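## Task

The stand has a post held in one of its holes by a spring-loaded pin with a pull knob; once the pin is pulled, the post falls unless something supports it. Lift the post by three holes (roughly 8 cm) and put the pin back so it locks the post there. The post must never fall, and bringing it down quickly can also count as failure even while it is supported. When finished, release the post and move the robots away from it. Neither robot may tip over or be left leaning.

## Robot and tools

ROBOTS. Two identical Hello Robot Stretch 4 units, r1 and r2. Each has an omni-wheel base, a mast with a lift, one arm that telescopes forward, a three-joint wrist (yaw, pitch, roll) and a two-finger gripper. Each carries four cameras: <name>_head_camera, <name>_head_left_camera, <name>_head_right_camera and <name>_wrist_camera. A robot is about 1.6 m tall; its base rim lies within 0.23 m of its base origin. A plausible split: one robot holds the post up while the other pulls and reinserts the pin.

FRAMES. Every robot reports in its own base frame: origin on the floor beneath the base centre, x ahead, y to the left, z up. hand_pose is the point between the open fingertips, given in that frame (its printed value may be slightly off). base_odometry is measured from the base frame at scene start, counts wheel rotation only (slip counts as motion), heading positive left, from -3.142 to 3.142. Since each robot uses its own frames, only images, lidar_m and wrist_depth_mm reveal where the robots sit relative to each other.

execute_actions. Argument actions is a list holding one action (or empty, which only returns state and images). The action is an object keyed by "r1" and/or "r2". Per robot:
- base: exactly one relative command from the current base position. translate_m (metres, -2 to 2, forward positive, no turning); strafe_m (metres, -2 to 2, left positive); rotate_rad (radians, -3.2 to 3.2, counter-clockwise from above positive).
- joints: absolute targets by name, not offsets. lift_m 0 to 1.2 m; arm_m 0 to 0.55 m of extension; wrist_yaw_rad -1.134 to 4.276 (0 ahead, positive left, 3.14 stowed back, above 3.4 the arm may block); wrist_pitch_rad -1.117 to 4.259 (0 level, 1.57 pointing down); wrist_roll_rad -1.117 to 4.259 (0 fingers level, positive turns clockwise viewed from behind); gripper_m -0.038 to 0.141 m fingertip gap (below 0 the tips squeeze each other). Done tolerances: lift and arm ±0.004, yaw and roll ±0.02, pitch ±0.05, gripper ±0.004. Out-of-range joint targets are clipped and reported; any other bad value or unknown key rejects the whole call with nothing moving.
- pace: "slow", "default", "fast" or "max" (base up to 0.1/0.3/0.4/0.6 m/s and 1/2/3/4 rad/s; slower when the lift is high).
- contact_limits: {"arm_m": x}, x from 0 (stops at the lightest touch) to 0.75; 0.5 if omitted.
- end_of_arm: "enable_torque", sent by itself, revives wrist or gripper motors that shut off.
All motions in one action begin together. One action runs at most 15 s. A robot or joint left out may still be driving toward an earlier target. Argument cameras: list of names, "all", null, or [] for none.

wait: seconds 0 to 10; nothing new is commanded. zoom_image: camera plus region [x0, y0, x1, y1] in pixels of that camera's latest full image, at most 504 by 504. read_manual: only licence texts. finished_scene: scene number (1 or 2); ends the scene irreversibly, so the post must already be locked and released.

RESULTS. base_status and joint_status tell how each commanded motion ended: "done" (for the base this only means the wheels turned the full amount), "off_target" (stopped short, may still push), "contact_stop_at_<key>" (hit something; lift, arm or wheels go slack, so a loaded lift can sink), "limit_stop_at_<name>" (built-in limit; limit_stop_at_tilt means leaning beyond 6 degrees and the lift, arm and wheels go limp; limit_stop_at_own_body means the joint would strike the robot itself), "time_out", "torque_fault" (wrist motor overloaded and went limp until enable_torque). on_its_own describes uncommanded behaviour; "held at" there is a target, not a position. After a stop is reported, later calls in the same reply are skipped. lidar_m: 12 ranges in metres, sector 1 straight ahead, counter-clockwise (4 left, 7 behind, 10 right); "-" means nothing seen or closer than 0.25 m. wrist_depth_mm: 7x7 grid of depths, 100 to 2000 mm. motor_effort: percent of max, bracketed value is the peak in the last action; a firm grip shows as a clear change in the gripper reading. turned_by_wheels vs turned_by_imu differing by over about 0.1 rad signals a collision or slip. base_tilt gives forward and right lean in degrees, each with a fixed offset of up to about 1.5.

HAZARDS. Robots pressing hard on one another ends the run; once bases touch, even millimetres more is a hard press. Both robots may travel differently for the same command (up to about 3 cm per metre). Driving or turning with over 1 kg in hand and arm_m above 0.2 can tip a robot, as can a sustained push with the gripper high or at a high contact limit. A level gripper carrying over about 2 kg, or a base or arm pushing the gripper into something, can trip a torque fault. To grip, command a gap smaller than the object; fingertips pressed onto a surface below may stick, so lift. Never let the post fall or move it downward quickly. To unfold the wrist at scene start, send lift_m 0.4 with wrist_yaw_rad 0 together.

Each tool is called after "Request:" as name([rows], argument=value, ...), one row to a line, values as JSON.

## Session

I'll start by looking at the current state and images.

Request:
execute_actions(actions=[])

Scene clock: 0.00 s.
r1.base_odometry: x=+0.000 y=+0.000 heading=+0.000 (m, m, rad; r1's odometry frame)
r1.turned_by_wheels: +0.000 (rad since the last result)
r1.turned_by_imu: +0.000 (rad since the last result)
r1.base_tilt: forward=+0.4 right=+0.8 (deg)
r1.lidar_m: 1.02 1.09 1.25 1.17 1.18 1.58 3.66 2.68 3.73 3.53 1.64 1.12
r1.base_status: not commanded
r1.joint_positions: lift_m=+0.137 arm_m=+0.001 wrist_yaw_rad=+3.224 wrist_pitch_rad=-0.017 wrist_roll_rad=+0.006 gripper_m=+0.057
r1.joint_status: not commanded
r1.motor_effort: lift_m=+21 arm_m=+0 wrist_yaw_rad=-2 wrist_pitch_rad=-7 wrist_roll_rad=+1 gripper_m=-3 wheel_0=+0 wheel_1=+0 wheel_2=+0 (%)
r1.hand_pose: x=-0.1225 y=+0.0634 z=+0.3200 quat_wxyz=(-0.041, +0.008, +0.003, +0.999) (m; r1's base frame)
r1.wrist_depth_mm: - 109 132 - - - 1576 / - 108 132 - - - 1537 / - 114 134 - - - 1576 / 137 136 273 - - - 1576 / 226 1983 1983 - - - 1618 / 228 1008 197 1060 202 1205 1229 / 229 723 809 - 809 768 820
r2.base_odometry: x=+0.000 y=+0.000 heading=+0.000 (m, m, rad; r2's odometry frame)
r2.turned_by_wheels: +0.000 (rad since the last result)
r2.turned_by_imu: +0.000 (rad since the last result)
r2.base_tilt: forward=-0.2 right=-0.4 (deg)
r2.lidar_m: 3.37 1.56 1.20 1.18 1.26 1.38 1.35 1.44 2.08 4.12 4.45 3.44
r2.base_status: not commanded
r2.joint_positions: lift_m=+0.225 arm_m=+0.000 wrist_yaw_rad=+3.170 wrist_pitch_rad=-0.004 wrist_roll_rad=-0.010 gripper_m=+0.057
r2.joint_status: not commanded
r2.motor_effort: lift_m=+19 arm_m=+0 wrist_yaw_rad=+1 wrist_pitch_rad=-7 wrist_roll_rad=-1 gripper_m=-3 wheel_0=+0 wheel_1=+0 wheel_2=+0 (%)
r2.hand_pose: x=-0.1196 y=+0.0791 z=+0.4043 quat_wxyz=(-0.014, +0.002, -0.005, +1.000) (m; r2's base frame)
r2.wrist_depth_mm: - 139 1537 1537 1464 1464 1464 / - 117 144 1537 1464 1430 1464 / - 118 148 1499 1464 1464 1430 / 113 137 193 1499 1464 1464 1430 / 226 1537 1537 1499 1430 1430 1397 / 1537 1537 210 1499 215 1397 1397 / 1118 976 1042 155 1042 1160 1229
pictures: r1_head_camera, r1_head_left_camera, r1_head_right_camera, r1_wrist_camera, r2_head_camera, r2_head_left_camera, r2_head_right_camera, r2_wrist_camera
Images, in order (width x height): r1_head_camera 420x560, r1_head_left_camera 420x672, r1_head_right_camera 420x672, r1_wrist_camera 616x392, r2_head_camera 420x560, r2_head_left_camera 420x672, r2_head_right_camera 420x672, r2_wrist_camera 616x392.

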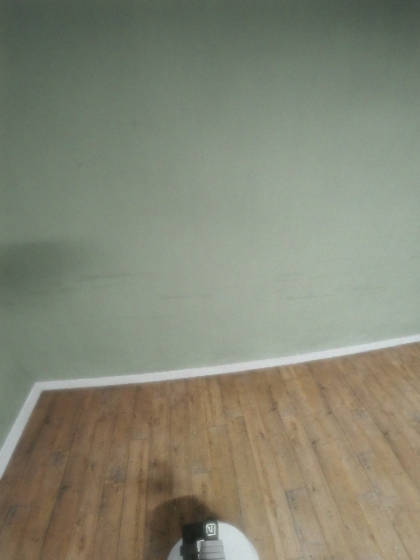

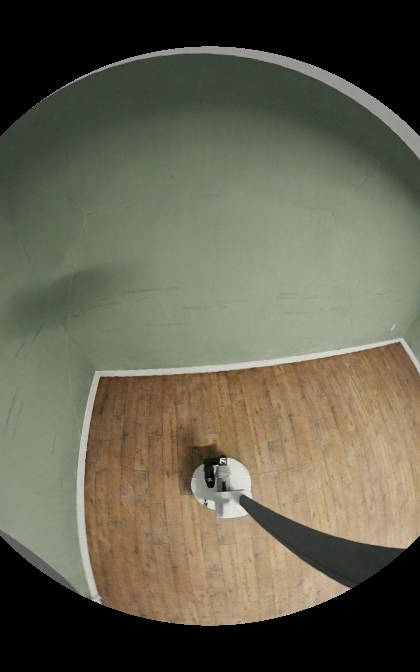

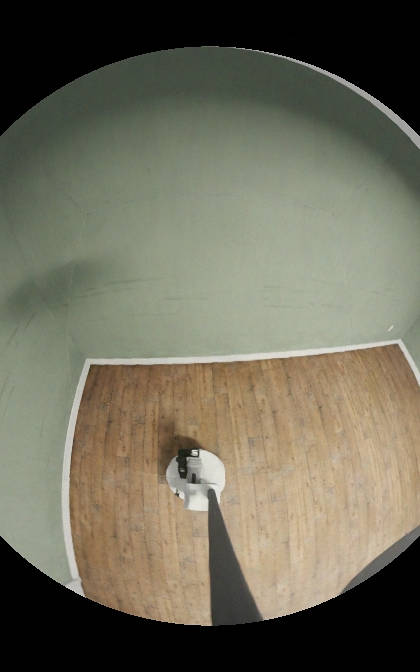

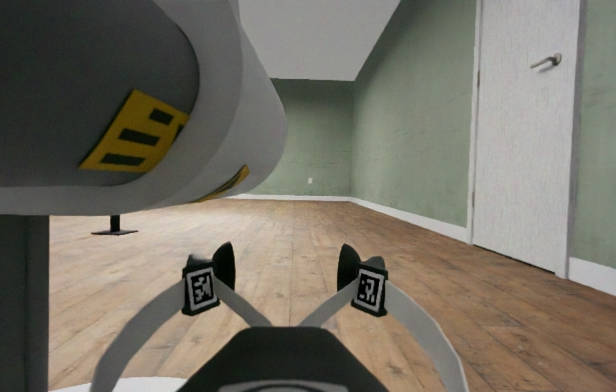

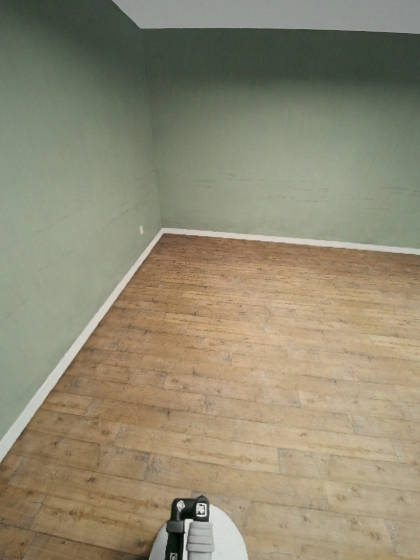

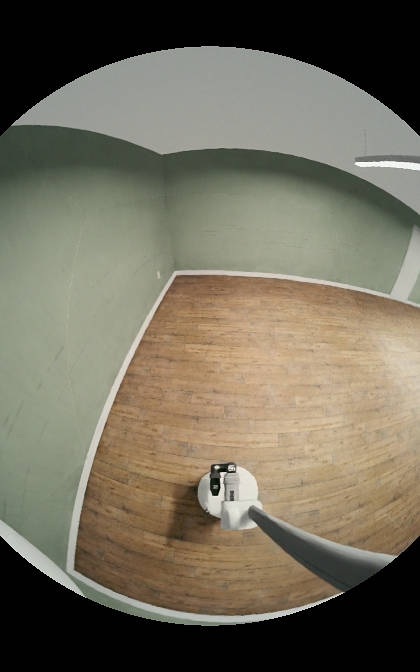

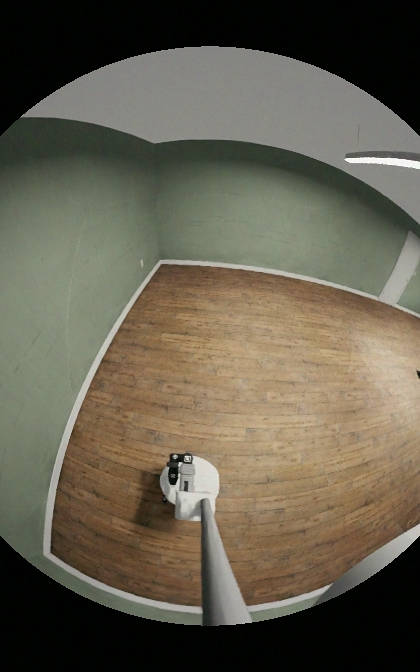

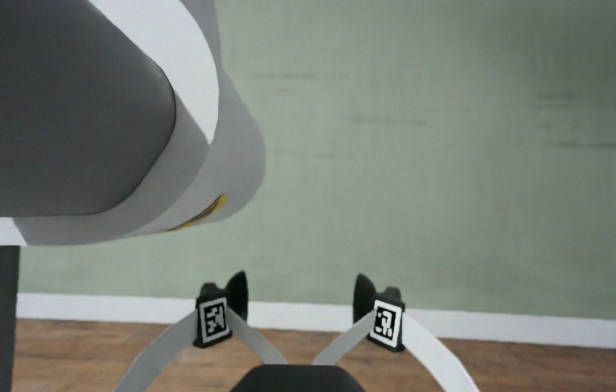

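Request:
execute_actions([
  {"r1": {"base": {"rotate_rad": -2.63}, "joints": {"lift_m": 0.4, "wrist_yaw_rad": 0}, "pace": "fast"}, "r2": {"base": {"rotate_rad": -1.45}, "joints": {"lift_m": 0.4, "wrist_yaw_rad": 0}, "pace": "fast"}},
], cameras=["r1_head_camera", "r1_wrist_camera", "r2_head_camera", "r2_wrist_camera"])

Scene clock: 4.13 s.
r1.base_odometry: x=+0.000 y=+0.000 heading=-2.630 (m, m, rad; r1's odometry frame)
r1.turned_by_wheels: -2.630 (rad since the last result)
r1.turned_by_imu: -2.681 (rad since the last result)
r1.base_tilt: forward=+0.3 right=+0.8 (deg)
r1.lidar_m: 2.61 3.79 3.51 1.65 1.13 1.04 1.06 1.29 1.19 1.21 1.56 3.42
r1.base_status: done
r1.joint_positions: lift_m=+0.400 arm_m=+0.001 wrist_yaw_rad=+0.000 wrist_pitch_rad=-0.017 wrist_roll_rad=+0.006 gripper_m=+0.057
r1.joint_status: all done
r1.motor_effort: lift_m=+23(24) arm_m=+0(0) wrist_yaw_rad=-2(7) wrist_pitch_rad=-7(7) wrist_roll_rad=-1(1) gripper_m=-3(3) wheel_0=+2(9) wheel_1=+1(13) wheel_2=+0(11) (%)
r1.hand_pose: x=+0.4607 y=-0.0873 z=+0.5829 quat_wxyz=(+1.000, +0.003, -0.008, +0.000) (m; r1's base frame)
r1.wrist_depth_mm: - - - - - - - / - - - - - - - / - - - - - - - / - - - - - - - / - - - - - - - / 1863 1756 196 1756 202 - - / 1308 1205 1397 - 1366 1281 1366
r2.base_odometry: x=+0.000 y=+0.000 heading=-1.450 (m, m, rad; r2's odometry frame)
r2.turned_by_wheels: -1.450 (rad since the last result)
r2.turned_by_imu: -1.442 (rad since the last result)
r2.base_tilt: forward=-0.2 right=-0.4 (deg)
r2.lidar_m: 6.65 4.07 3.41 2.71 1.42 1.19 1.20 1.32 1.36 1.33 1.51 2.48
r2.base_status: done
r2.joint_positions: lift_m=+0.400 arm_m=+0.000 wrist_yaw_rad=+0.001 wrist_pitch_rad=-0.004 wrist_roll_rad=-0.010 gripper_m=+0.057
r2.joint_status: all done
r2.motor_effort: lift_m=+22(28) arm_m=+0(0) wrist_yaw_rad=-2(7) wrist_pitch_rad=-7(7) wrist_roll_rad=-1(0) gripper_m=-3(3) wheel_0=+1(8) wheel_1=+1(12) wheel_2=+0(9) (%)
r2.hand_pose: x=+0.4599 y=-0.0872 z=+0.5790 quat_wxyz=(+1.000, -0.005, -0.002, +0.000) (m; r2's base frame)
r2.wrist_depth_mm: - - - - - - - / - - - - - - - / - - - - - - - / - - - - - - - / - - - - - - - / - - 211 - 215 - - / 1499 1336 1464 155 1430 1618 1618
pictures: r1_head_camera, r1_wrist_camera, r2_head_camera, r2_wrist_camera
camera_calibration (this result's frames):
r1_wrist_camera: T_world_to_cam=[[-0.0219222, -0.999637, 0.0156799, -0.090569], [-0.0301354, -0.0150158, -0.999433, 0.638562], [0.999305, -0.0223823, -0.0297953, -0.211757], [0, 0, 0, 1]] pos_world=[0.228868, -0.0856872, 0.63331]
r2_wrist_camera: T_world_to_cam=[[-0.0335084, -0.998751, 0.0370647, -0.104374], [0.0164209, -0.0376307, -0.999157, 0.631942], [0.999304, -0.0328715, 0.0176613, -0.251937], [0, 0, 0, 1]] pos_world=[0.237887, -0.0887446, 0.639727]
Images, in order (width x height): r1_head_camera 420x560, r1_wrist_camera 616x392, r2_head_camera 420x560, r2_wrist_camera 616x392.

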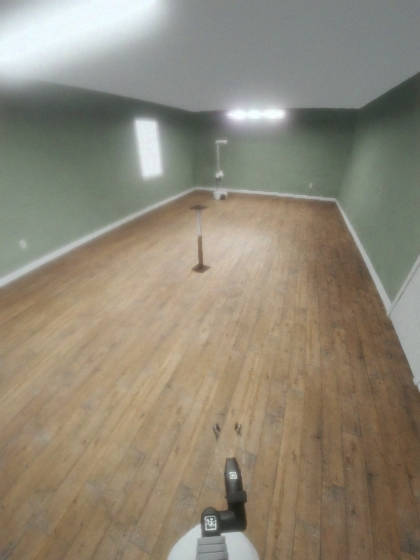

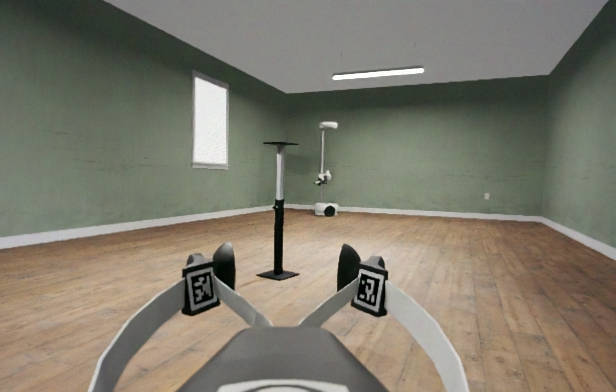

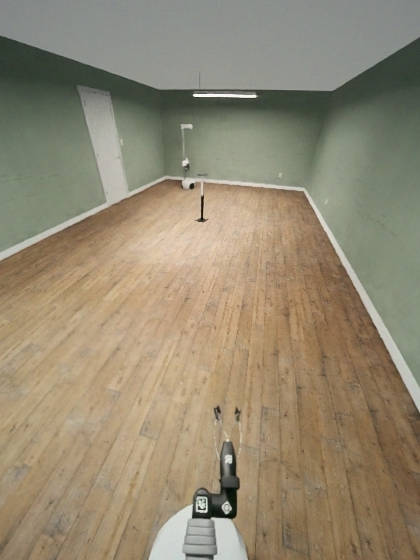

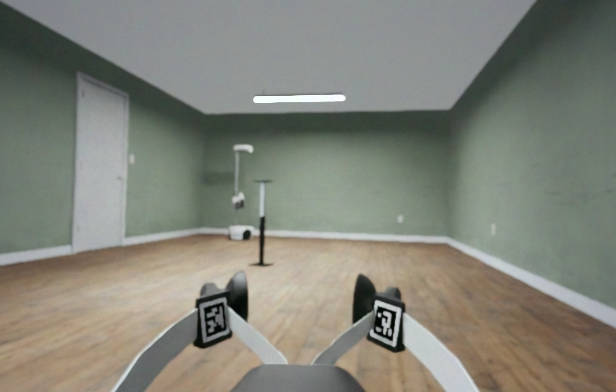

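Request:
zoom_image(camera="r1_wrist_camera", region=[220, 120, 340, 290])

Request:
zoom_image(camera="r2_wrist_camera", region=[220, 160, 310, 280])

Request:
zoom_image(camera="r1_head_camera", region=[160, 190, 240, 290])

Region (220, 120, 340, 290) of r1_wrist_camera's 616x392 image, scaled by 2.965; it fills the left 356 columns of this view, and the rest is white.

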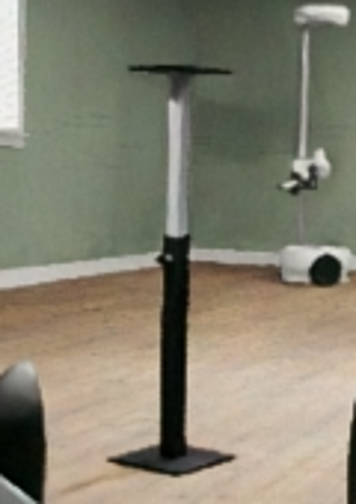

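Region (220, 160, 310, 280) of r2_wrist_camera's 616x392 image, scaled by 4.200; it fills the left 378 columns of this view, and the rest is white.

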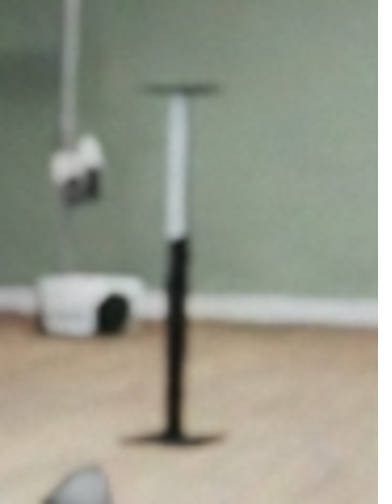

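Region (160, 190, 240, 290) of r1_head_camera's 420x560 image, scaled by 5.040, with more detail than that image has; it fills the left 403 columns of this view, and the rest is white.

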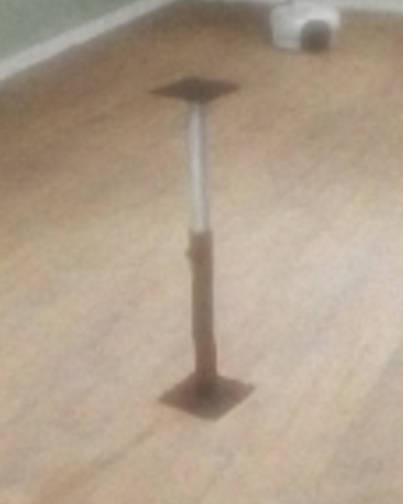

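Request:
execute_actions([
  {"r1": {"base": {"translate_m": 1.5}, "pace": "max"}, "r2": {"base": {"translate_m": 2.0}, "pace": "max"}},
], cameras=["r1_head_camera", "r1_wrist_camera", "r2_head_camera", "r2_wrist_camera"])

Scene clock: 11.43 s.
r1.base_odometry: x=-1.308 y=-0.735 heading=-2.630 (m, m, rad; r1's odometry frame)
r1.turned_by_wheels: +0.000 (rad since the last result)
r1.turned_by_imu: -0.009 (rad since the last result)
r1.base_tilt: forward=+0.3 right=+0.8 (deg)
r1.lidar_m: 1.10 3.11 2.88 2.94 2.61 2.37 2.46 1.97 1.79 1.80 2.33 5.04
r1.base_status: done
r1.joint_positions: lift_m=+0.400 arm_m=+0.001 wrist_yaw_rad=+0.000 wrist_pitch_rad=-0.017 wrist_roll_rad=+0.006 gripper_m=+0.057
r1.joint_status: not commanded
r1.motor_effort: lift_m=+22(23) arm_m=+0(0) wrist_yaw_rad=-2(2) wrist_pitch_rad=-6(6) wrist_roll_rad=+1(1) gripper_m=-3(5) wheel_0=+1(6) wheel_1=+0(8) wheel_2=+2(14) (%)
r1.hand_pose: x=+0.4606 y=-0.0874 z=+0.5830 quat_wxyz=(+1.000, +0.003, -0.008, +0.000) (m; r1's base frame)
r1.wrist_depth_mm: - - - - - - - / - - - - - - - / - - - - - - - / - - - - - - - / - - 991 - - - - / 1808 1708 198 1808 202 - 1983 / 1308 1229 1397 - 1366 1308 1430
r2.base_odometry: x=+0.242 y=-1.985 heading=-1.450 (m, m, rad; r2's odometry frame)
r2.turned_by_wheels: +0.000 (rad since the last result)
r2.turned_by_imu: +0.000 (rad since the last result)
r2.base_tilt: forward=-0.2 right=-0.5 (deg)
r2.lidar_m: 2.06 3.57 2.98 2.98 3.34 3.16 3.15 2.10 1.70 1.73 1.96 3.20
r2.base_status: done
r2.joint_positions: lift_m=+0.400 arm_m=+0.000 wrist_yaw_rad=+0.000 wrist_pitch_rad=-0.004 wrist_roll_rad=-0.010 gripper_m=+0.057
r2.joint_status: not commanded
r2.motor_effort: lift_m=+19(22) arm_m=+0(0) wrist_yaw_rad=+0(2) wrist_pitch_rad=-7(6) wrist_roll_rad=-1(2) gripper_m=-2(1) wheel_0=+1(9) wheel_1=+0(9) wheel_2=+1(15) (%)
r2.hand_pose: x=+0.4598 y=-0.0874 z=+0.5792 quat_wxyz=(+1.000, -0.005, -0.002, +0.000) (m; r2's base frame)
r2.wrist_depth_mm: - - - - - - - / - - - - - - - / - - - - - - - / - - - - - - - / - - - - - - - / - - 211 - 216 - - / 1499 1336 1430 149 1397 1576 1618
pictures: r1_head_camera, r1_wrist_camera, r2_head_camera, r2_wrist_camera
camera_calibration (this result's frames):
r1_wrist_camera: T_world_to_cam=[[-0.0221759, -0.999631, 0.01568, -0.0905262], [-0.0301393, -0.0150083, -0.999433, 0.638615], [0.9993, -0.0226359, -0.0297953, -0.211755], [0, 0, 0, 1]] pos_world=[0.228847, -0.0857016, 0.633364]
r2_wrist_camera: T_world_to_cam=[[-0.0338873, -0.998738, 0.0370646, -0.104317], [0.016411, -0.0376369, -0.999157, 0.632152], [0.999291, -0.0332505, 0.0176657, -0.251941], [0, 0, 0, 1]] pos_world=[0.237854, -0.0887698, 0.639936]
Images, in order (width x height): r1_head_camera 420x560, r1_wrist_camera 616x392, r2_head_camera 420x560, r2_wrist_camera 616x392.

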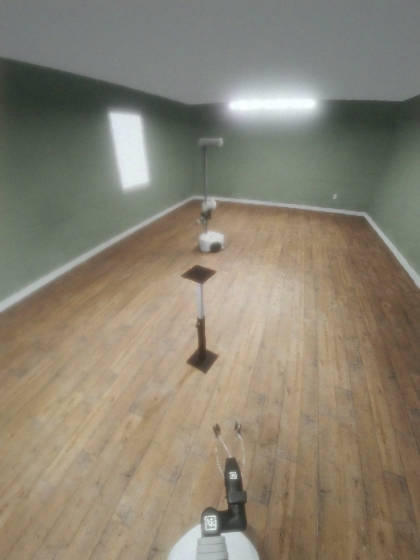

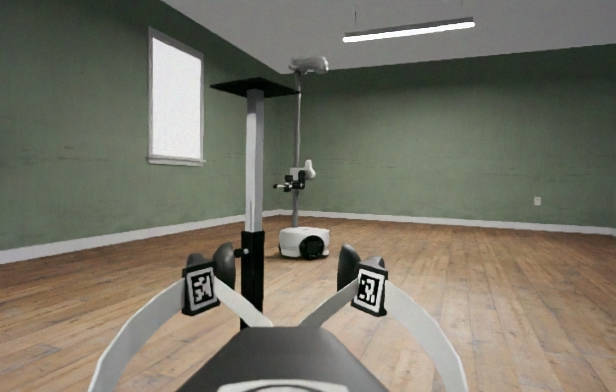

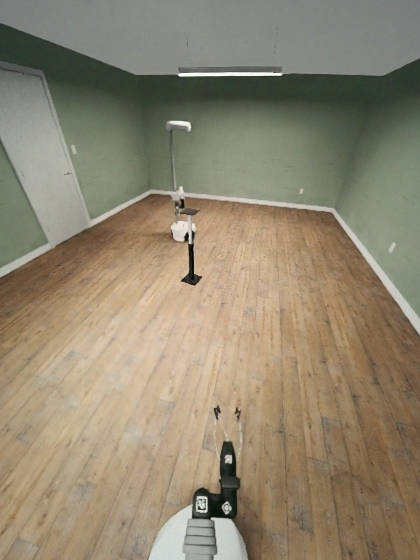

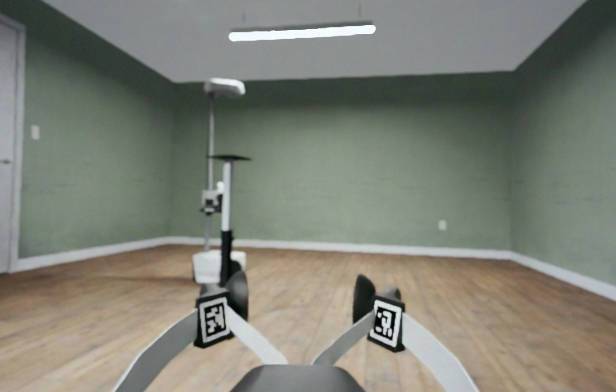

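Request:
zoom_image(camera="r1_wrist_camera", region=[200, 180, 310, 300])

Request:
zoom_image(camera="r1_head_camera", region=[150, 255, 250, 385])

Region (200, 180, 310, 300) of r1_wrist_camera's 616x392 image, scaled by 4.200; it fills the left 462 columns of this view, and the rest is white.

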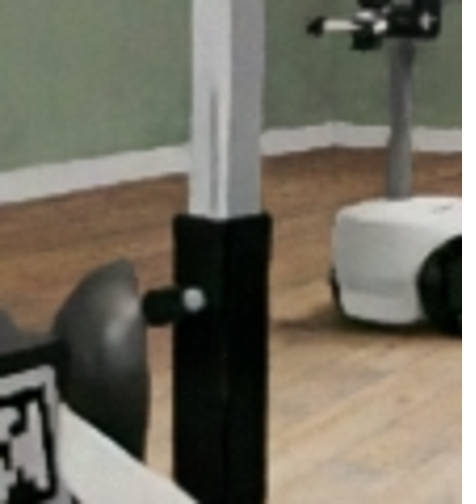

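Region (150, 255, 250, 385) of r1_head_camera's 420x560 image, scaled by 3.877, with more detail than that image has; it fills the left 388 columns of this view, and the rest is white.

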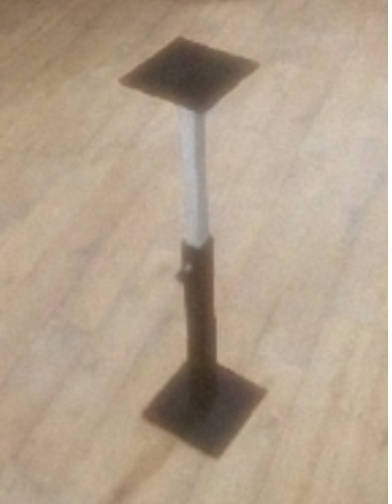

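Request:
zoom_image(camera="r2_head_camera", region=[150, 200, 230, 300])

Region (150, 200, 230, 300) of r2_head_camera's 420x560 image, scaled by 5.040, with more detail than that image has; it fills the left 403 columns of this view, and the rest is white.

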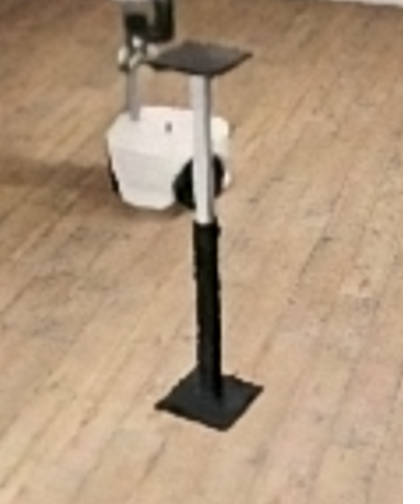

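Request:
execute_actions([
  {"r1": {"base": {"rotate_rad": -0.63}, "joints": {"lift_m": 0.285}, "pace": "fast"}, "r2": {"base": {"rotate_rad": 0.432}, "joints": {"gripper_m": 0.1}, "pace": "fast"}},
], cameras=[])

Request:
execute_actions([
  {"r1": {"base": {"strafe_m": 0.81}, "pace": "max"}, "r2": {"base": {"translate_m": 1.58}, "pace": "max"}},
], cameras=["r1_head_camera", "r1_wrist_camera", "r2_head_camera"])

Scene clock: 27.13 s.
r1.base_odometry: x=-1.308 y=-0.735 heading=+3.024 (m, m, rad; r1's odometry frame)
r1.turned_by_wheels: -0.630 (rad since the last result)
r1.turned_by_imu: -0.642 (rad since the last result)
r1.base_tilt: forward=+0.4 right=+0.8 (deg)
r1.lidar_m: 3.95 1.10 3.30 2.91 2.94 2.74 2.42 2.42 2.03 1.77 1.77 2.14
r1.base_status: done
r1.joint_positions: lift_m=+0.285 arm_m=+0.001 wrist_yaw_rad=+0.000 wrist_pitch_rad=-0.017 wrist_roll_rad=+0.006 gripper_m=+0.057
r1.joint_status: all done
r1.motor_effort: lift_m=+19(19) arm_m=+0(0) wrist_yaw_rad=-1(2) wrist_pitch_rad=-6(8) wrist_roll_rad=+0(1) gripper_m=-3(5) wheel_0=+2(7) wheel_1=+2(9) wheel_2=+2(10) (%)
r1.hand_pose: x=+0.4606 y=-0.0874 z=+0.4683 quat_wxyz=(+1.000, +0.003, -0.008, +0.000) (m; r1's base frame)
r1.wrist_depth_mm: - - - - - - 1921 / - - - - - - 1921 / - - - - - - 1808 / - - - - - - 1808 / - - - - - - 1863 / 1464 1430 196 1464 202 1618 1756 / 1078 1025 1138 - 1118 1078 1118
r2.base_odometry: x=+0.242 y=-1.985 heading=-1.017 (m, m, rad; r2's odometry frame)
r2.turned_by_wheels: +0.432 (rad since the last result)
r2.turned_by_imu: +0.429 (rad since the last result)
r2.base_tilt: forward=-0.2 right=-0.4 (deg)
r2.lidar_m: 3.00 3.02 2.96 3.24 3.21 3.15 2.28 1.75 1.73 1.87 2.83 2.06
r2.base_status: done
r2.joint_positions: lift_m=+0.400 arm_m=+0.000 wrist_yaw_rad=+0.000 wrist_pitch_rad=-0.004 wrist_roll_rad=-0.010 gripper_m=+0.100
r2.joint_status: all done
r2.motor_effort: lift_m=+19(19) arm_m=+0(0) wrist_yaw_rad=+0(0) wrist_pitch_rad=-7(7) wrist_roll_rad=-1(1) gripper_m=+1(0) wheel_0=+1(7) wheel_1=+1(4) wheel_2=+2(9) (%)
r2.hand_pose: x=+0.4598 y=-0.0874 z=+0.5792 quat_wxyz=(+1.000, -0.005, -0.002, +0.000) (m; r2's base frame)
r2.wrist_depth_mm: - - - - - - - / - - - - - - - / - - - - - - - / - - - - - - - / - - - - - - - / - - 216 - 214 - - / 1499 1430 1397 151 1464 1499 1661
pictures: none
No camera images: the call's "cameras" was empty. Leave "cameras" out to get every camera's image.

Scene clock: 31.53 s.
r1.base_odometry: x=-1.403 y=-1.540 heading=+3.024 (m, m, rad; r1's odometry frame)
r1.turned_by_wheels: +0.000 (rad since the last result)
r1.turned_by_imu: -0.003 (rad since the last result)
r1.base_tilt: forward=+0.3 right=+0.8 (deg)
r1.lidar_m: 0.88 4.02 2.41 2.13 2.11 2.54 2.60 2.60 2.98 2.57 2.55 1.41
r1.base_status: done
r1.joint_positions: lift_m=+0.285 arm_m=+0.001 wrist_yaw_rad=+0.000 wrist_pitch_rad=-0.017 wrist_roll_rad=+0.006 gripper_m=+0.057
r1.joint_status: not commanded
r1.motor_effort: lift_m=+20(20) arm_m=+0(0) wrist_yaw_rad=-1(0) wrist_pitch_rad=-7(8) wrist_roll_rad=+1(2) gripper_m=-4(5) wheel_0=+3(15) wheel_1=-3(16) wheel_2=+1(1) (%)
r1.hand_pose: x=+0.4606 y=-0.0874 z=+0.4682 quat_wxyz=(+1.000, +0.003, -0.008, +0.000) (m; r1's base frame)
r1.wrist_depth_mm: - - - - - - - / - - - - - - - / - - - 1499 - - - / - - - - - - - / - - - 1430 - - - / 1499 1397 197 723 202 1618 1661 / 1078 1008 1138 - 1118 1042 1138
r2.base_odometry: x=+1.072 y=-3.329 heading=-1.017 (m, m, rad; r2's odometry frame)
r2.turned_by_wheels: +0.000 (rad since the last result)
r2.turned_by_imu: +0.000 (rad since the last result)
r2.base_tilt: forward=-0.2 right=-0.4 (deg)
r2.lidar_m: 2.58 2.05 2.02 2.20 3.32 4.43 3.52 2.73 2.68 2.92 0.70 4.28
r2.base_status: done
r2.joint_positions: lift_m=+0.400 arm_m=+0.000 wrist_yaw_rad=+0.000 wrist_pitch_rad=-0.004 wrist_roll_rad=-0.010 gripper_m=+0.100
r2.joint_status: not commanded
r2.motor_effort: lift_m=+19(19) arm_m=+0(0) wrist_yaw_rad=+1(0) wrist_pitch_rad=-7(7) wrist_roll_rad=-2(1) gripper_m=+1(1) wheel_0=+0(7) wheel_1=+0(6) wheel_2=+1(15) (%)
r2.hand_pose: x=+0.4598 y=-0.0874 z=+0.5792 quat_wxyz=(+1.000, -0.005, -0.002, +0.000) (m; r2's base frame)
r2.wrist_depth_mm: 1808 - - - - - - / 1756 - - - - - - / 1808 - - - - - - / 1808 - - - - - - / 1808 - - - - - - / 1756 - 216 - 213 - - / 1537 1430 1430 151 1499 1499 1661
pictures: r1_head_camera, r1_wrist_camera, r2_head_camera
camera_calibration (this result's frames):
r1_wrist_camera: T_world_to_cam=[[-0.0223433, -0.999627, 0.0156803, -0.0886972], [-0.0301416, -0.0150035, -0.999433, 0.523867], [0.999296, -0.0228033, -0.0297951, -0.215177], [0, 0, 0, 1]] pos_world=[0.228834, -0.0857111, 0.51855]
Images, in order (width x height): r1_head_camera 420x560, r1_wrist_camera 616x392, r2_head_camera 420x560.

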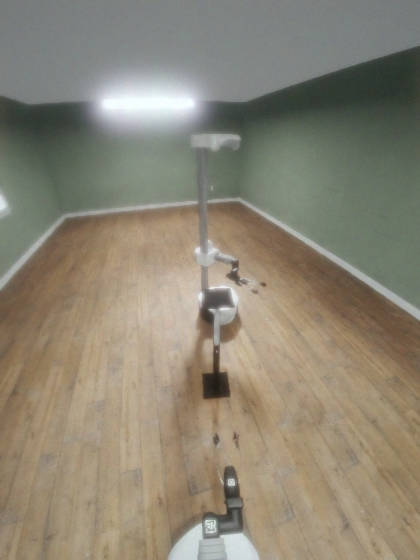

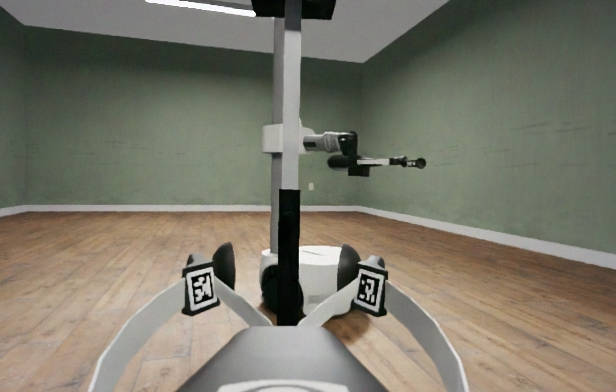

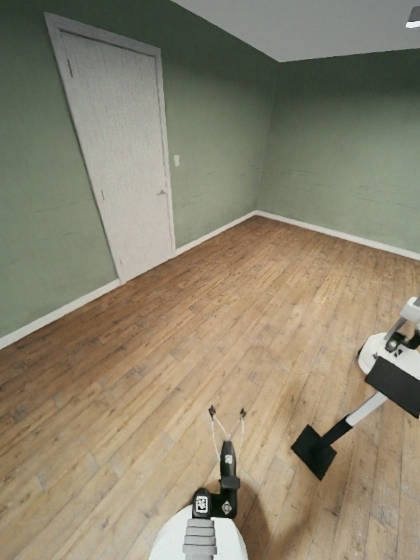

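Request:
zoom_image(camera="r1_wrist_camera", region=[230, 130, 350, 290])

Request:
zoom_image(camera="r1_head_camera", region=[160, 280, 280, 460])

Region (230, 130, 350, 290) of r1_wrist_camera's 616x392 image, scaled by 3.150; it fills the left 378 columns of this view, and the rest is white.

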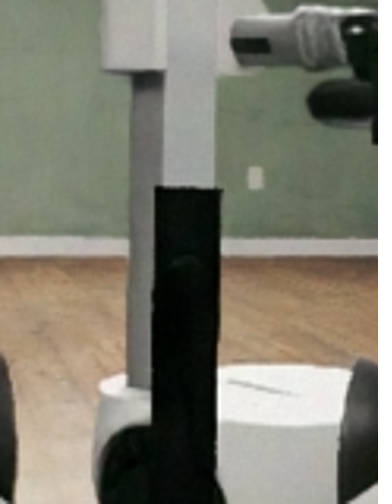

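Region (160, 280, 280, 460) of r1_head_camera's 420x560 image, scaled by 2.800, with more detail than that image has.

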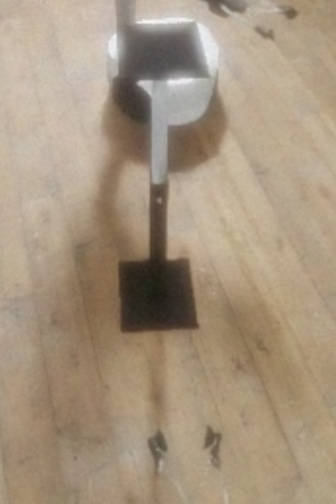

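Request:
execute_actions([
  {"r1": {"base": {"translate_m": 0.25}, "joints": {"arm_m": 0.07}, "pace": "fast"}, "r2": {"base": {"rotate_rad": -0.84}, "joints": {"lift_m": 0.6}, "pace": "fast"}},
], cameras=["r1_head_camera", "r1_wrist_camera", "r2_head_camera", "r2_wrist_camera"])

Scene clock: 36.57 s.
r1.base_odometry: x=-1.651 y=-1.510 heading=+3.025 (m, m, rad; r1's odometry frame)
r1.turned_by_wheels: +0.000 (rad since the last result)
r1.turned_by_imu: -0.002 (rad since the last result)
r1.base_tilt: forward=+0.4 right=+0.8 (deg)
r1.lidar_m: 0.62 4.12 2.46 2.17 2.17 2.58 2.85 2.85 2.89 2.50 2.51 3.01
r1.base_status: done
r1.joint_positions: lift_m=+0.285 arm_m=+0.068 wrist_yaw_rad=+0.000 wrist_pitch_rad=-0.017 wrist_roll_rad=+0.006 gripper_m=+0.057
r1.joint_status: all done
r1.motor_effort: lift_m=+20(20) arm_m=+9(10) wrist_yaw_rad=-1(0) wrist_pitch_rad=-6(8) wrist_roll_rad=+2(1) gripper_m=-2(3) wheel_0=+0(8) wheel_1=+1(8) wheel_2=+3(11) (%)
r1.hand_pose: x=+0.5278 y=-0.0874 z=+0.4682 quat_wxyz=(+1.000, +0.003, -0.008, +0.000) (m; r1's base frame)
r1.wrist_depth_mm: - - - - - - - / - - - 1042 - - - / - - - - - - - / - - - - - - - / - - - 404 - - - / 1499 1430 196 407 202 1576 1618 / 1060 991 1138 - 1118 1042 1138
r2.base_odometry: x=+1.072 y=-3.329 heading=-1.857 (m, m, rad; r2's odometry frame)
r2.turned_by_wheels: -0.840 (rad since the last result)
r2.turned_by_imu: -0.836 (rad since the last result)
r2.base_tilt: forward=-0.2 right=-0.4 (deg)
r2.lidar_m: 0.71 3.76 2.28 2.04 2.05 2.45 - 4.45 3.01 2.68 2.70 3.22
r2.base_status: done
r2.joint_positions: lift_m=+0.600 arm_m=+0.000 wrist_yaw_rad=+0.000 wrist_pitch_rad=-0.004 wrist_roll_rad=-0.010 gripper_m=+0.100
r2.joint_status: all done
r2.motor_effort: lift_m=+22(26) arm_m=+0(0) wrist_yaw_rad=+0(1) wrist_pitch_rad=-7(7) wrist_roll_rad=-1(1) gripper_m=+2(1) wheel_0=+1(8) wheel_1=+1(8) wheel_2=-1(10) (%)
r2.hand_pose: x=+0.4598 y=-0.0874 z=+0.7790 quat_wxyz=(+1.000, -0.005, -0.002, +0.000) (m; r2's base frame)
r2.wrist_depth_mm: - - - - - - - / - - - - - - - / - - - - - - - / - - - - - - - / - - - - - - - / - - 216 1138 213 - - / 1983 1863 1863 151 1983 1983 -
pictures: r1_head_camera, r1_wrist_camera, r2_head_camera, r2_wrist_camera
camera_calibration (this result's frames):
r1_wrist_camera: T_world_to_cam=[[-0.0221903, -0.999631, 0.0156796, -0.0872324], [-0.0301133, -0.015008, -0.999434, 0.525886], [0.9993, -0.0226499, -0.0297691, -0.282326], [0, 0, 0, 1]] pos_world=[0.296029, -0.0857024, 0.518551]
r2_wrist_camera: T_world_to_cam=[[-0.034128, -0.99873, 0.0370643, -0.111681], [0.0164076, -0.0376408, -0.999157, 0.831798], [0.999283, -0.0334911, 0.0176713, -0.255478], [0, 0, 0, 1]] pos_world=[0.237836, -0.0887859, 0.83975]
Images, in order (width x height): r1_head_camera 420x560, r1_wrist_camera 616x392, r2_head_camera 420x560, r2_wrist_camera 616x392.

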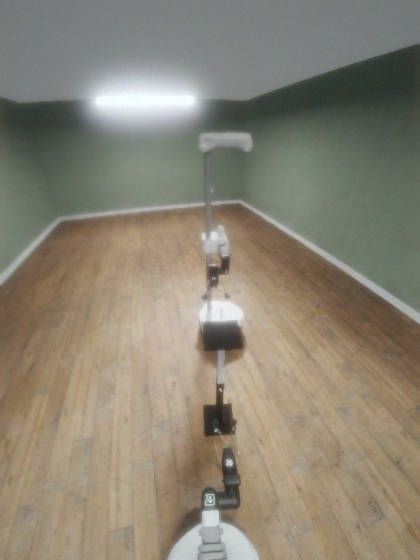

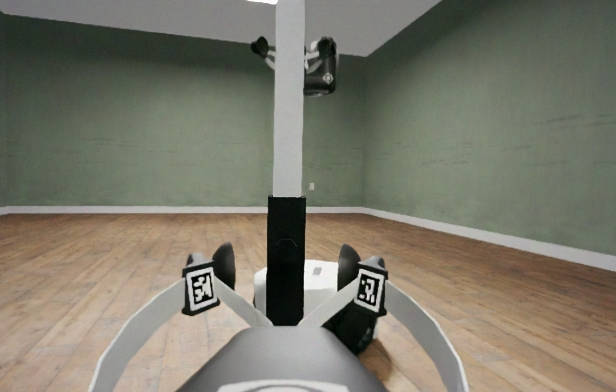

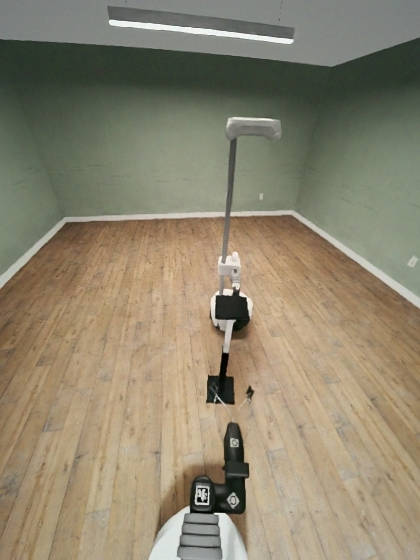

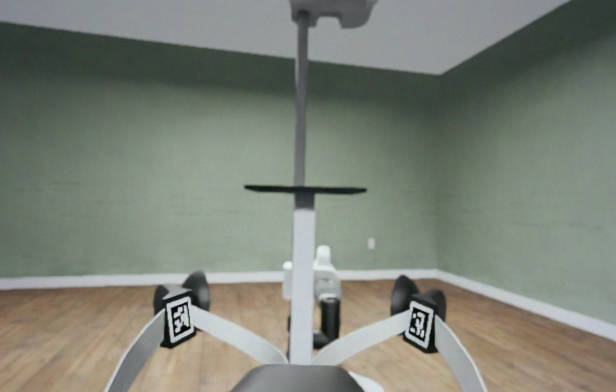

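Request:
zoom_image(camera="r1_wrist_camera", region=[200, 150, 380, 330])

Request:
zoom_image(camera="r2_wrist_camera", region=[200, 160, 420, 380])

Region (200, 150, 380, 330) of r1_wrist_camera's 616x392 image, scaled by 2.800.

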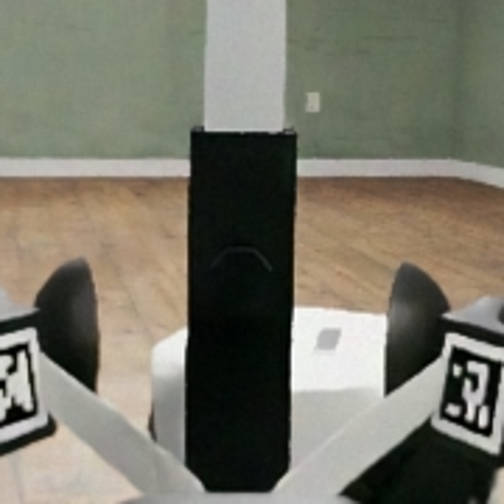

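Region (200, 160, 420, 380) of r2_wrist_camera's 616x392 image, scaled by 2.291.

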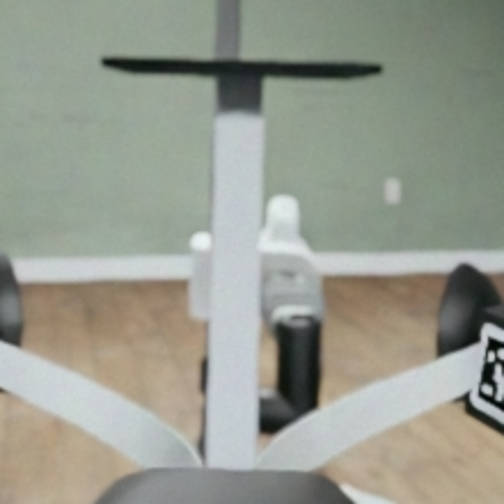

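Request:
execute_actions([
  {"r1": {"joints": {"arm_m": 0.165, "lift_m": 0.274}}, "r2": {"base": {"translate_m": 0.2}, "joints": {"lift_m": 0.622, "arm_m": 0.09}}},
], cameras=["r1_head_camera", "r1_wrist_camera", "r2_head_camera", "r2_wrist_camera"])

Scene clock: 43.73 s.
r1.base_odometry: x=-1.651 y=-1.510 heading=+3.025 (m, m, rad; r1's odometry frame)
r1.turned_by_wheels: +0.000 (rad since the last result)
r1.turned_by_imu: +0.000 (rad since the last result)
r1.base_tilt: forward=+0.4 right=+0.9 (deg)
r1.lidar_m: 0.60 4.08 2.45 2.18 2.17 2.62 2.82 2.83 2.92 2.49 2.50 1.23
r1.base_status: not commanded
r1.joint_positions: lift_m=+0.274 arm_m=+0.163 wrist_yaw_rad=+0.000 wrist_pitch_rad=-0.017 wrist_roll_rad=+0.006 gripper_m=+0.057
r1.joint_status: all done
r1.motor_effort: lift_m=+17(17) arm_m=+9(10) wrist_yaw_rad=-2(1) wrist_pitch_rad=-6(6) wrist_roll_rad=+1(1) gripper_m=-5(4) wheel_0=+0(0) wheel_1=+1(1) wheel_2=+3(2) (%)
r1.hand_pose: x=+0.6228 y=-0.0874 z=+0.4573 quat_wxyz=(+1.000, +0.003, -0.008, +0.000) (m; r1's base frame)
r1.wrist_depth_mm: - - - 647 - - - / - - - - - - - / - - - - - - - / - - - 314 - - - / - - - 309 - - - / 1464 1336 198 309 202 1537 1576 / 1025 976 1098 - 842 1042 1118
r2.base_odometry: x=+1.016 y=-3.521 heading=-1.857 (m, m, rad; r2's odometry frame)
r2.turned_by_wheels: +0.000 (rad since the last result)
r2.turned_by_imu: -0.001 (rad since the last result)
r2.base_tilt: forward=-0.2 right=-0.4 (deg)
r2.lidar_m: 0.54 3.81 2.33 2.08 2.08 2.50 - 4.66 2.99 2.64 2.65 0.56
r2.base_status: done
r2.joint_positions: lift_m=+0.622 arm_m=+0.089 wrist_yaw_rad=+0.000 wrist_pitch_rad=-0.004 wrist_roll_rad=-0.010 gripper_m=+0.100
r2.joint_status: all done
r2.motor_effort: lift_m=+22(25) arm_m=+8(9) wrist_yaw_rad=+0(0) wrist_pitch_rad=-6(7) wrist_roll_rad=-1(1) gripper_m=+1(2) wheel_0=+0(7) wheel_1=+1(6) wheel_2=+0(9) (%)
r2.hand_pose: x=+0.5480 y=-0.0874 z=+0.8010 quat_wxyz=(+1.000, -0.005, -0.002, +0.000) (m; r2's base frame)
r2.wrist_depth_mm: - - - - - - - / - - - - - - - / - - - - - - - / - - - - - - - / - - - 273 - - - / - - 216 976 213 - - / - 1921 1921 151 1983 1983 -
pictures: r1_head_camera, r1_wrist_camera, r2_head_camera, r2_wrist_camera
camera_calibration (this result's frames):
r1_wrist_camera: T_world_to_cam=[[-0.0222002, -0.999631, 0.0156795, -0.0849524], [-0.030106, -0.0150078, -0.999434, 0.517919], [0.9993, -0.0226597, -0.0297617, -0.377532], [0, 0, 0, 1]] pos_world=[0.390974, -0.0857029, 0.507722]
r2_wrist_camera: T_world_to_cam=[[-0.0341369, -0.99873, 0.037063, -0.109482], [0.0164454, -0.0376409, -0.999156, 0.852277], [0.999282, -0.0334986, 0.0177094, -0.344], [0, 0, 0, 1]] pos_world=[0.326, -0.0887864, 0.861708]
Images, in order (width x height): r1_head_camera 420x560, r1_wrist_camera 616x392, r2_head_camera 420x560, r2_wrist_camera 616x392.

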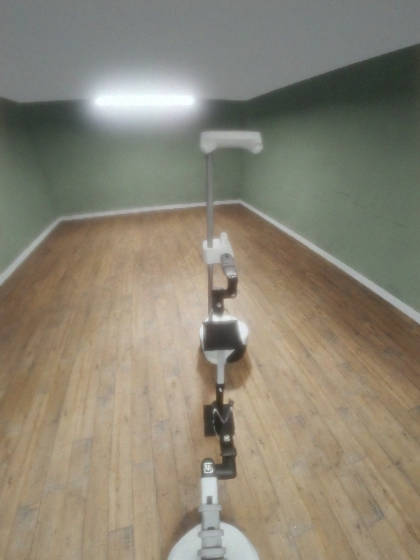

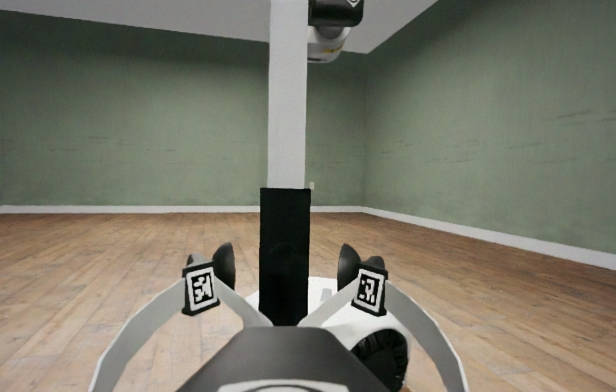

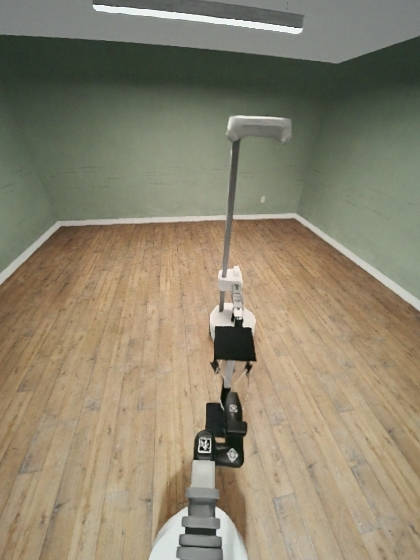

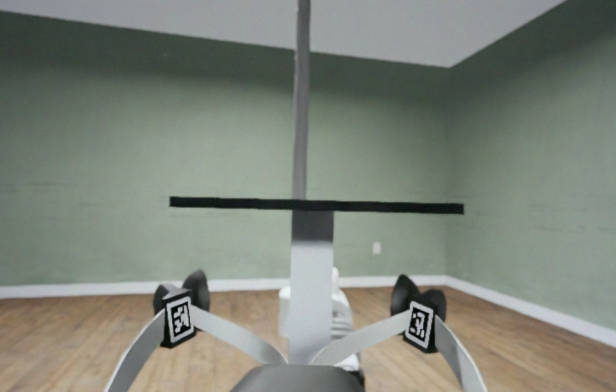

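Request:
zoom_image(camera="r1_wrist_camera", region=[210, 170, 370, 330])

Request:
zoom_image(camera="r1_head_camera", region=[180, 340, 260, 450])

Region (210, 170, 370, 330) of r1_wrist_camera's 616x392 image, scaled by 3.150.

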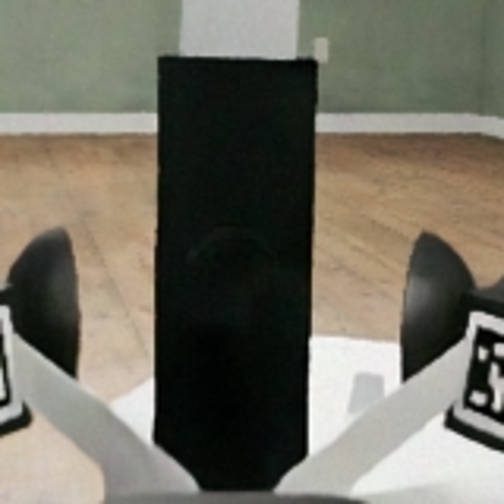

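Region (180, 340, 260, 450) of r1_head_camera's 420x560 image, scaled by 4.582, with more detail than that image has; it fills the left 367 columns of this view, and the rest is white.

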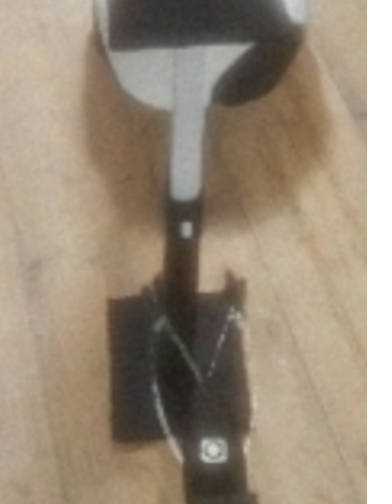

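Request:
execute_actions([
  {"r1": {"joints": {"arm_m": 0.208}, "contact_limits": {"arm_m": 0.2}}, "r2": {"base": {"strafe_m": -0.01}, "joints": {"lift_m": 0.638, "arm_m": 0.155}, "contact_limits": {"arm_m": 0.2}}},
], cameras=["r1_head_camera", "r1_wrist_camera", "r2_head_camera", "r2_wrist_camera"])

Scene clock: 47.47 s.
r1.base_odometry: x=-1.651 y=-1.510 heading=+3.025 (m, m, rad; r1's odometry frame)
r1.turned_by_wheels: +0.000 (rad since the last result)
r1.turned_by_imu: +0.000 (rad since the last result)
r1.base_tilt: forward=+0.4 right=+0.8 (deg)
r1.lidar_m: 0.62 4.14 2.48 2.17 2.18 2.58 2.84 2.83 2.91 2.52 2.50 1.23
r1.base_status: not commanded
r1.joint_positions: lift_m=+0.274 arm_m=+0.206 wrist_yaw_rad=+0.000 wrist_pitch_rad=-0.017 wrist_roll_rad=+0.006 gripper_m=+0.057
r1.joint_status: all done
r1.motor_effort: lift_m=+18(18) arm_m=+9(9) wrist_yaw_rad=-1(1) wrist_pitch_rad=-8(6) wrist_roll_rad=+2(0) gripper_m=-3(4) wheel_0=+0(1) wheel_1=+1(1) wheel_2=+3(3) (%)
r1.contact_limits: arm_m 0.2
r1.hand_pose: x=+0.6658 y=-0.0874 z=+0.4573 quat_wxyz=(+1.000, +0.003, -0.008, +0.000) (m; r1's base frame)
r1.wrist_depth_mm: - - - 266 - - - / - - - 268 - - - / - - - - - - - / - - - 271 - - - / - - - 265 - - - / 1430 1336 197 264 202 1576 1576 / 1008 976 1118 - 788 1042 1098
r2.base_odometry: x=+1.006 y=-3.518 heading=-1.857 (m, m, rad; r2's odometry frame)
r2.turned_by_wheels: +0.000 (rad since the last result)
r2.turned_by_imu: -0.001 (rad since the last result)
r2.base_tilt: forward=-0.1 right=-0.3 (deg)
r2.lidar_m: 0.58 3.84 2.32 2.09 2.10 2.52 - 4.66 2.99 2.62 2.64 1.23
r2.base_status: done
r2.joint_positions: lift_m=+0.638 arm_m=+0.154 wrist_yaw_rad=+0.000 wrist_pitch_rad=-0.004 wrist_roll_rad=-0.010 gripper_m=+0.100
r2.joint_status: all done
r2.motor_effort: lift_m=+22(21) arm_m=+8(8) wrist_yaw_rad=+0(1) wrist_pitch_rad=-6(7) wrist_roll_rad=-1(1) gripper_m=+1(0) wheel_0=+1(8) wheel_1=+0(9) wheel_2=-1(1) (%)
r2.contact_limits: arm_m 0.2
r2.hand_pose: x=+0.6129 y=-0.0874 z=+0.8170 quat_wxyz=(+1.000, -0.005, -0.002, +0.000) (m; r2's base frame)
r2.wrist_depth_mm: - - - - - - - / - - - - - - - / - - - - - - - / - - - - - - - / - - 182 197 216 - - / - - 216 208 213 - - / - 1921 1983 151 - - -
pictures: r1_head_camera, r1_wrist_camera, r2_head_camera, r2_wrist_camera
camera_calibration (this result's frames):
r1_wrist_camera: T_world_to_cam=[[-0.0222508, -0.999629, 0.0156794, -0.0839783], [-0.0301066, -0.0150062, -0.999434, 0.519214], [0.999299, -0.0227103, -0.0297615, -0.420515], [0, 0, 0, 1]] pos_world=[0.433983, -0.0857058, 0.507722]
r2_wrist_camera: T_world_to_cam=[[-0.0341475, -0.998729, 0.0370627, -0.107854], [0.0164571, -0.0376412, -0.999156, 0.867198], [0.999281, -0.0335088, 0.0177215, -0.409205], [0, 0, 0, 1]] pos_world=[0.390956, -0.088787, 0.877715]
Images, in order (width x height): r1_head_camera 420x560, r1_wrist_camera 616x392, r2_head_camera 420x560, r2_wrist_camera 616x392.

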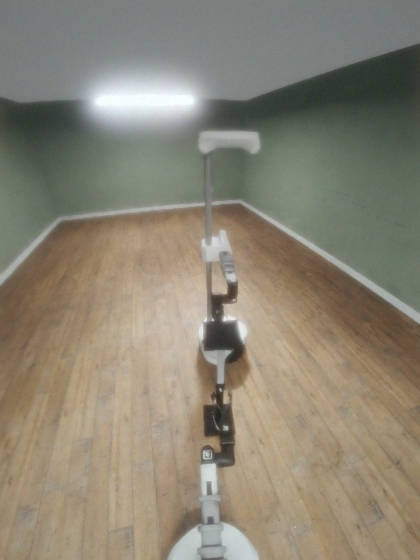

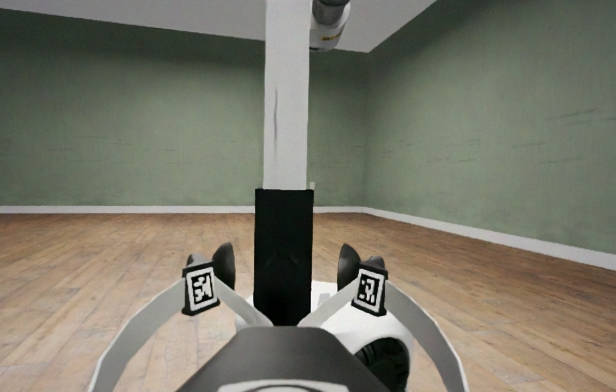

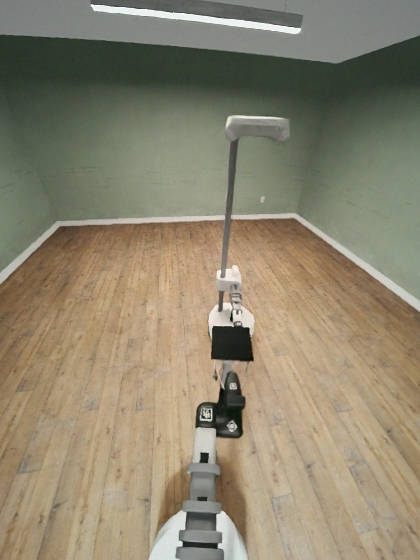

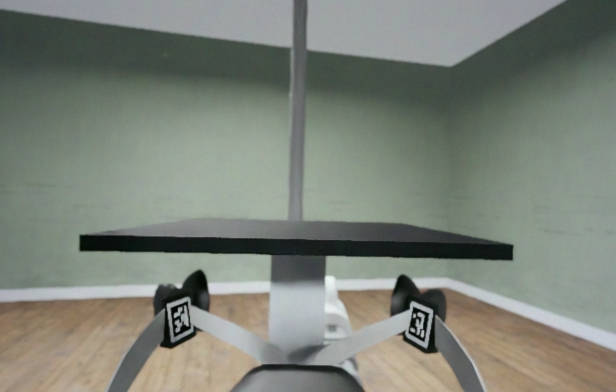

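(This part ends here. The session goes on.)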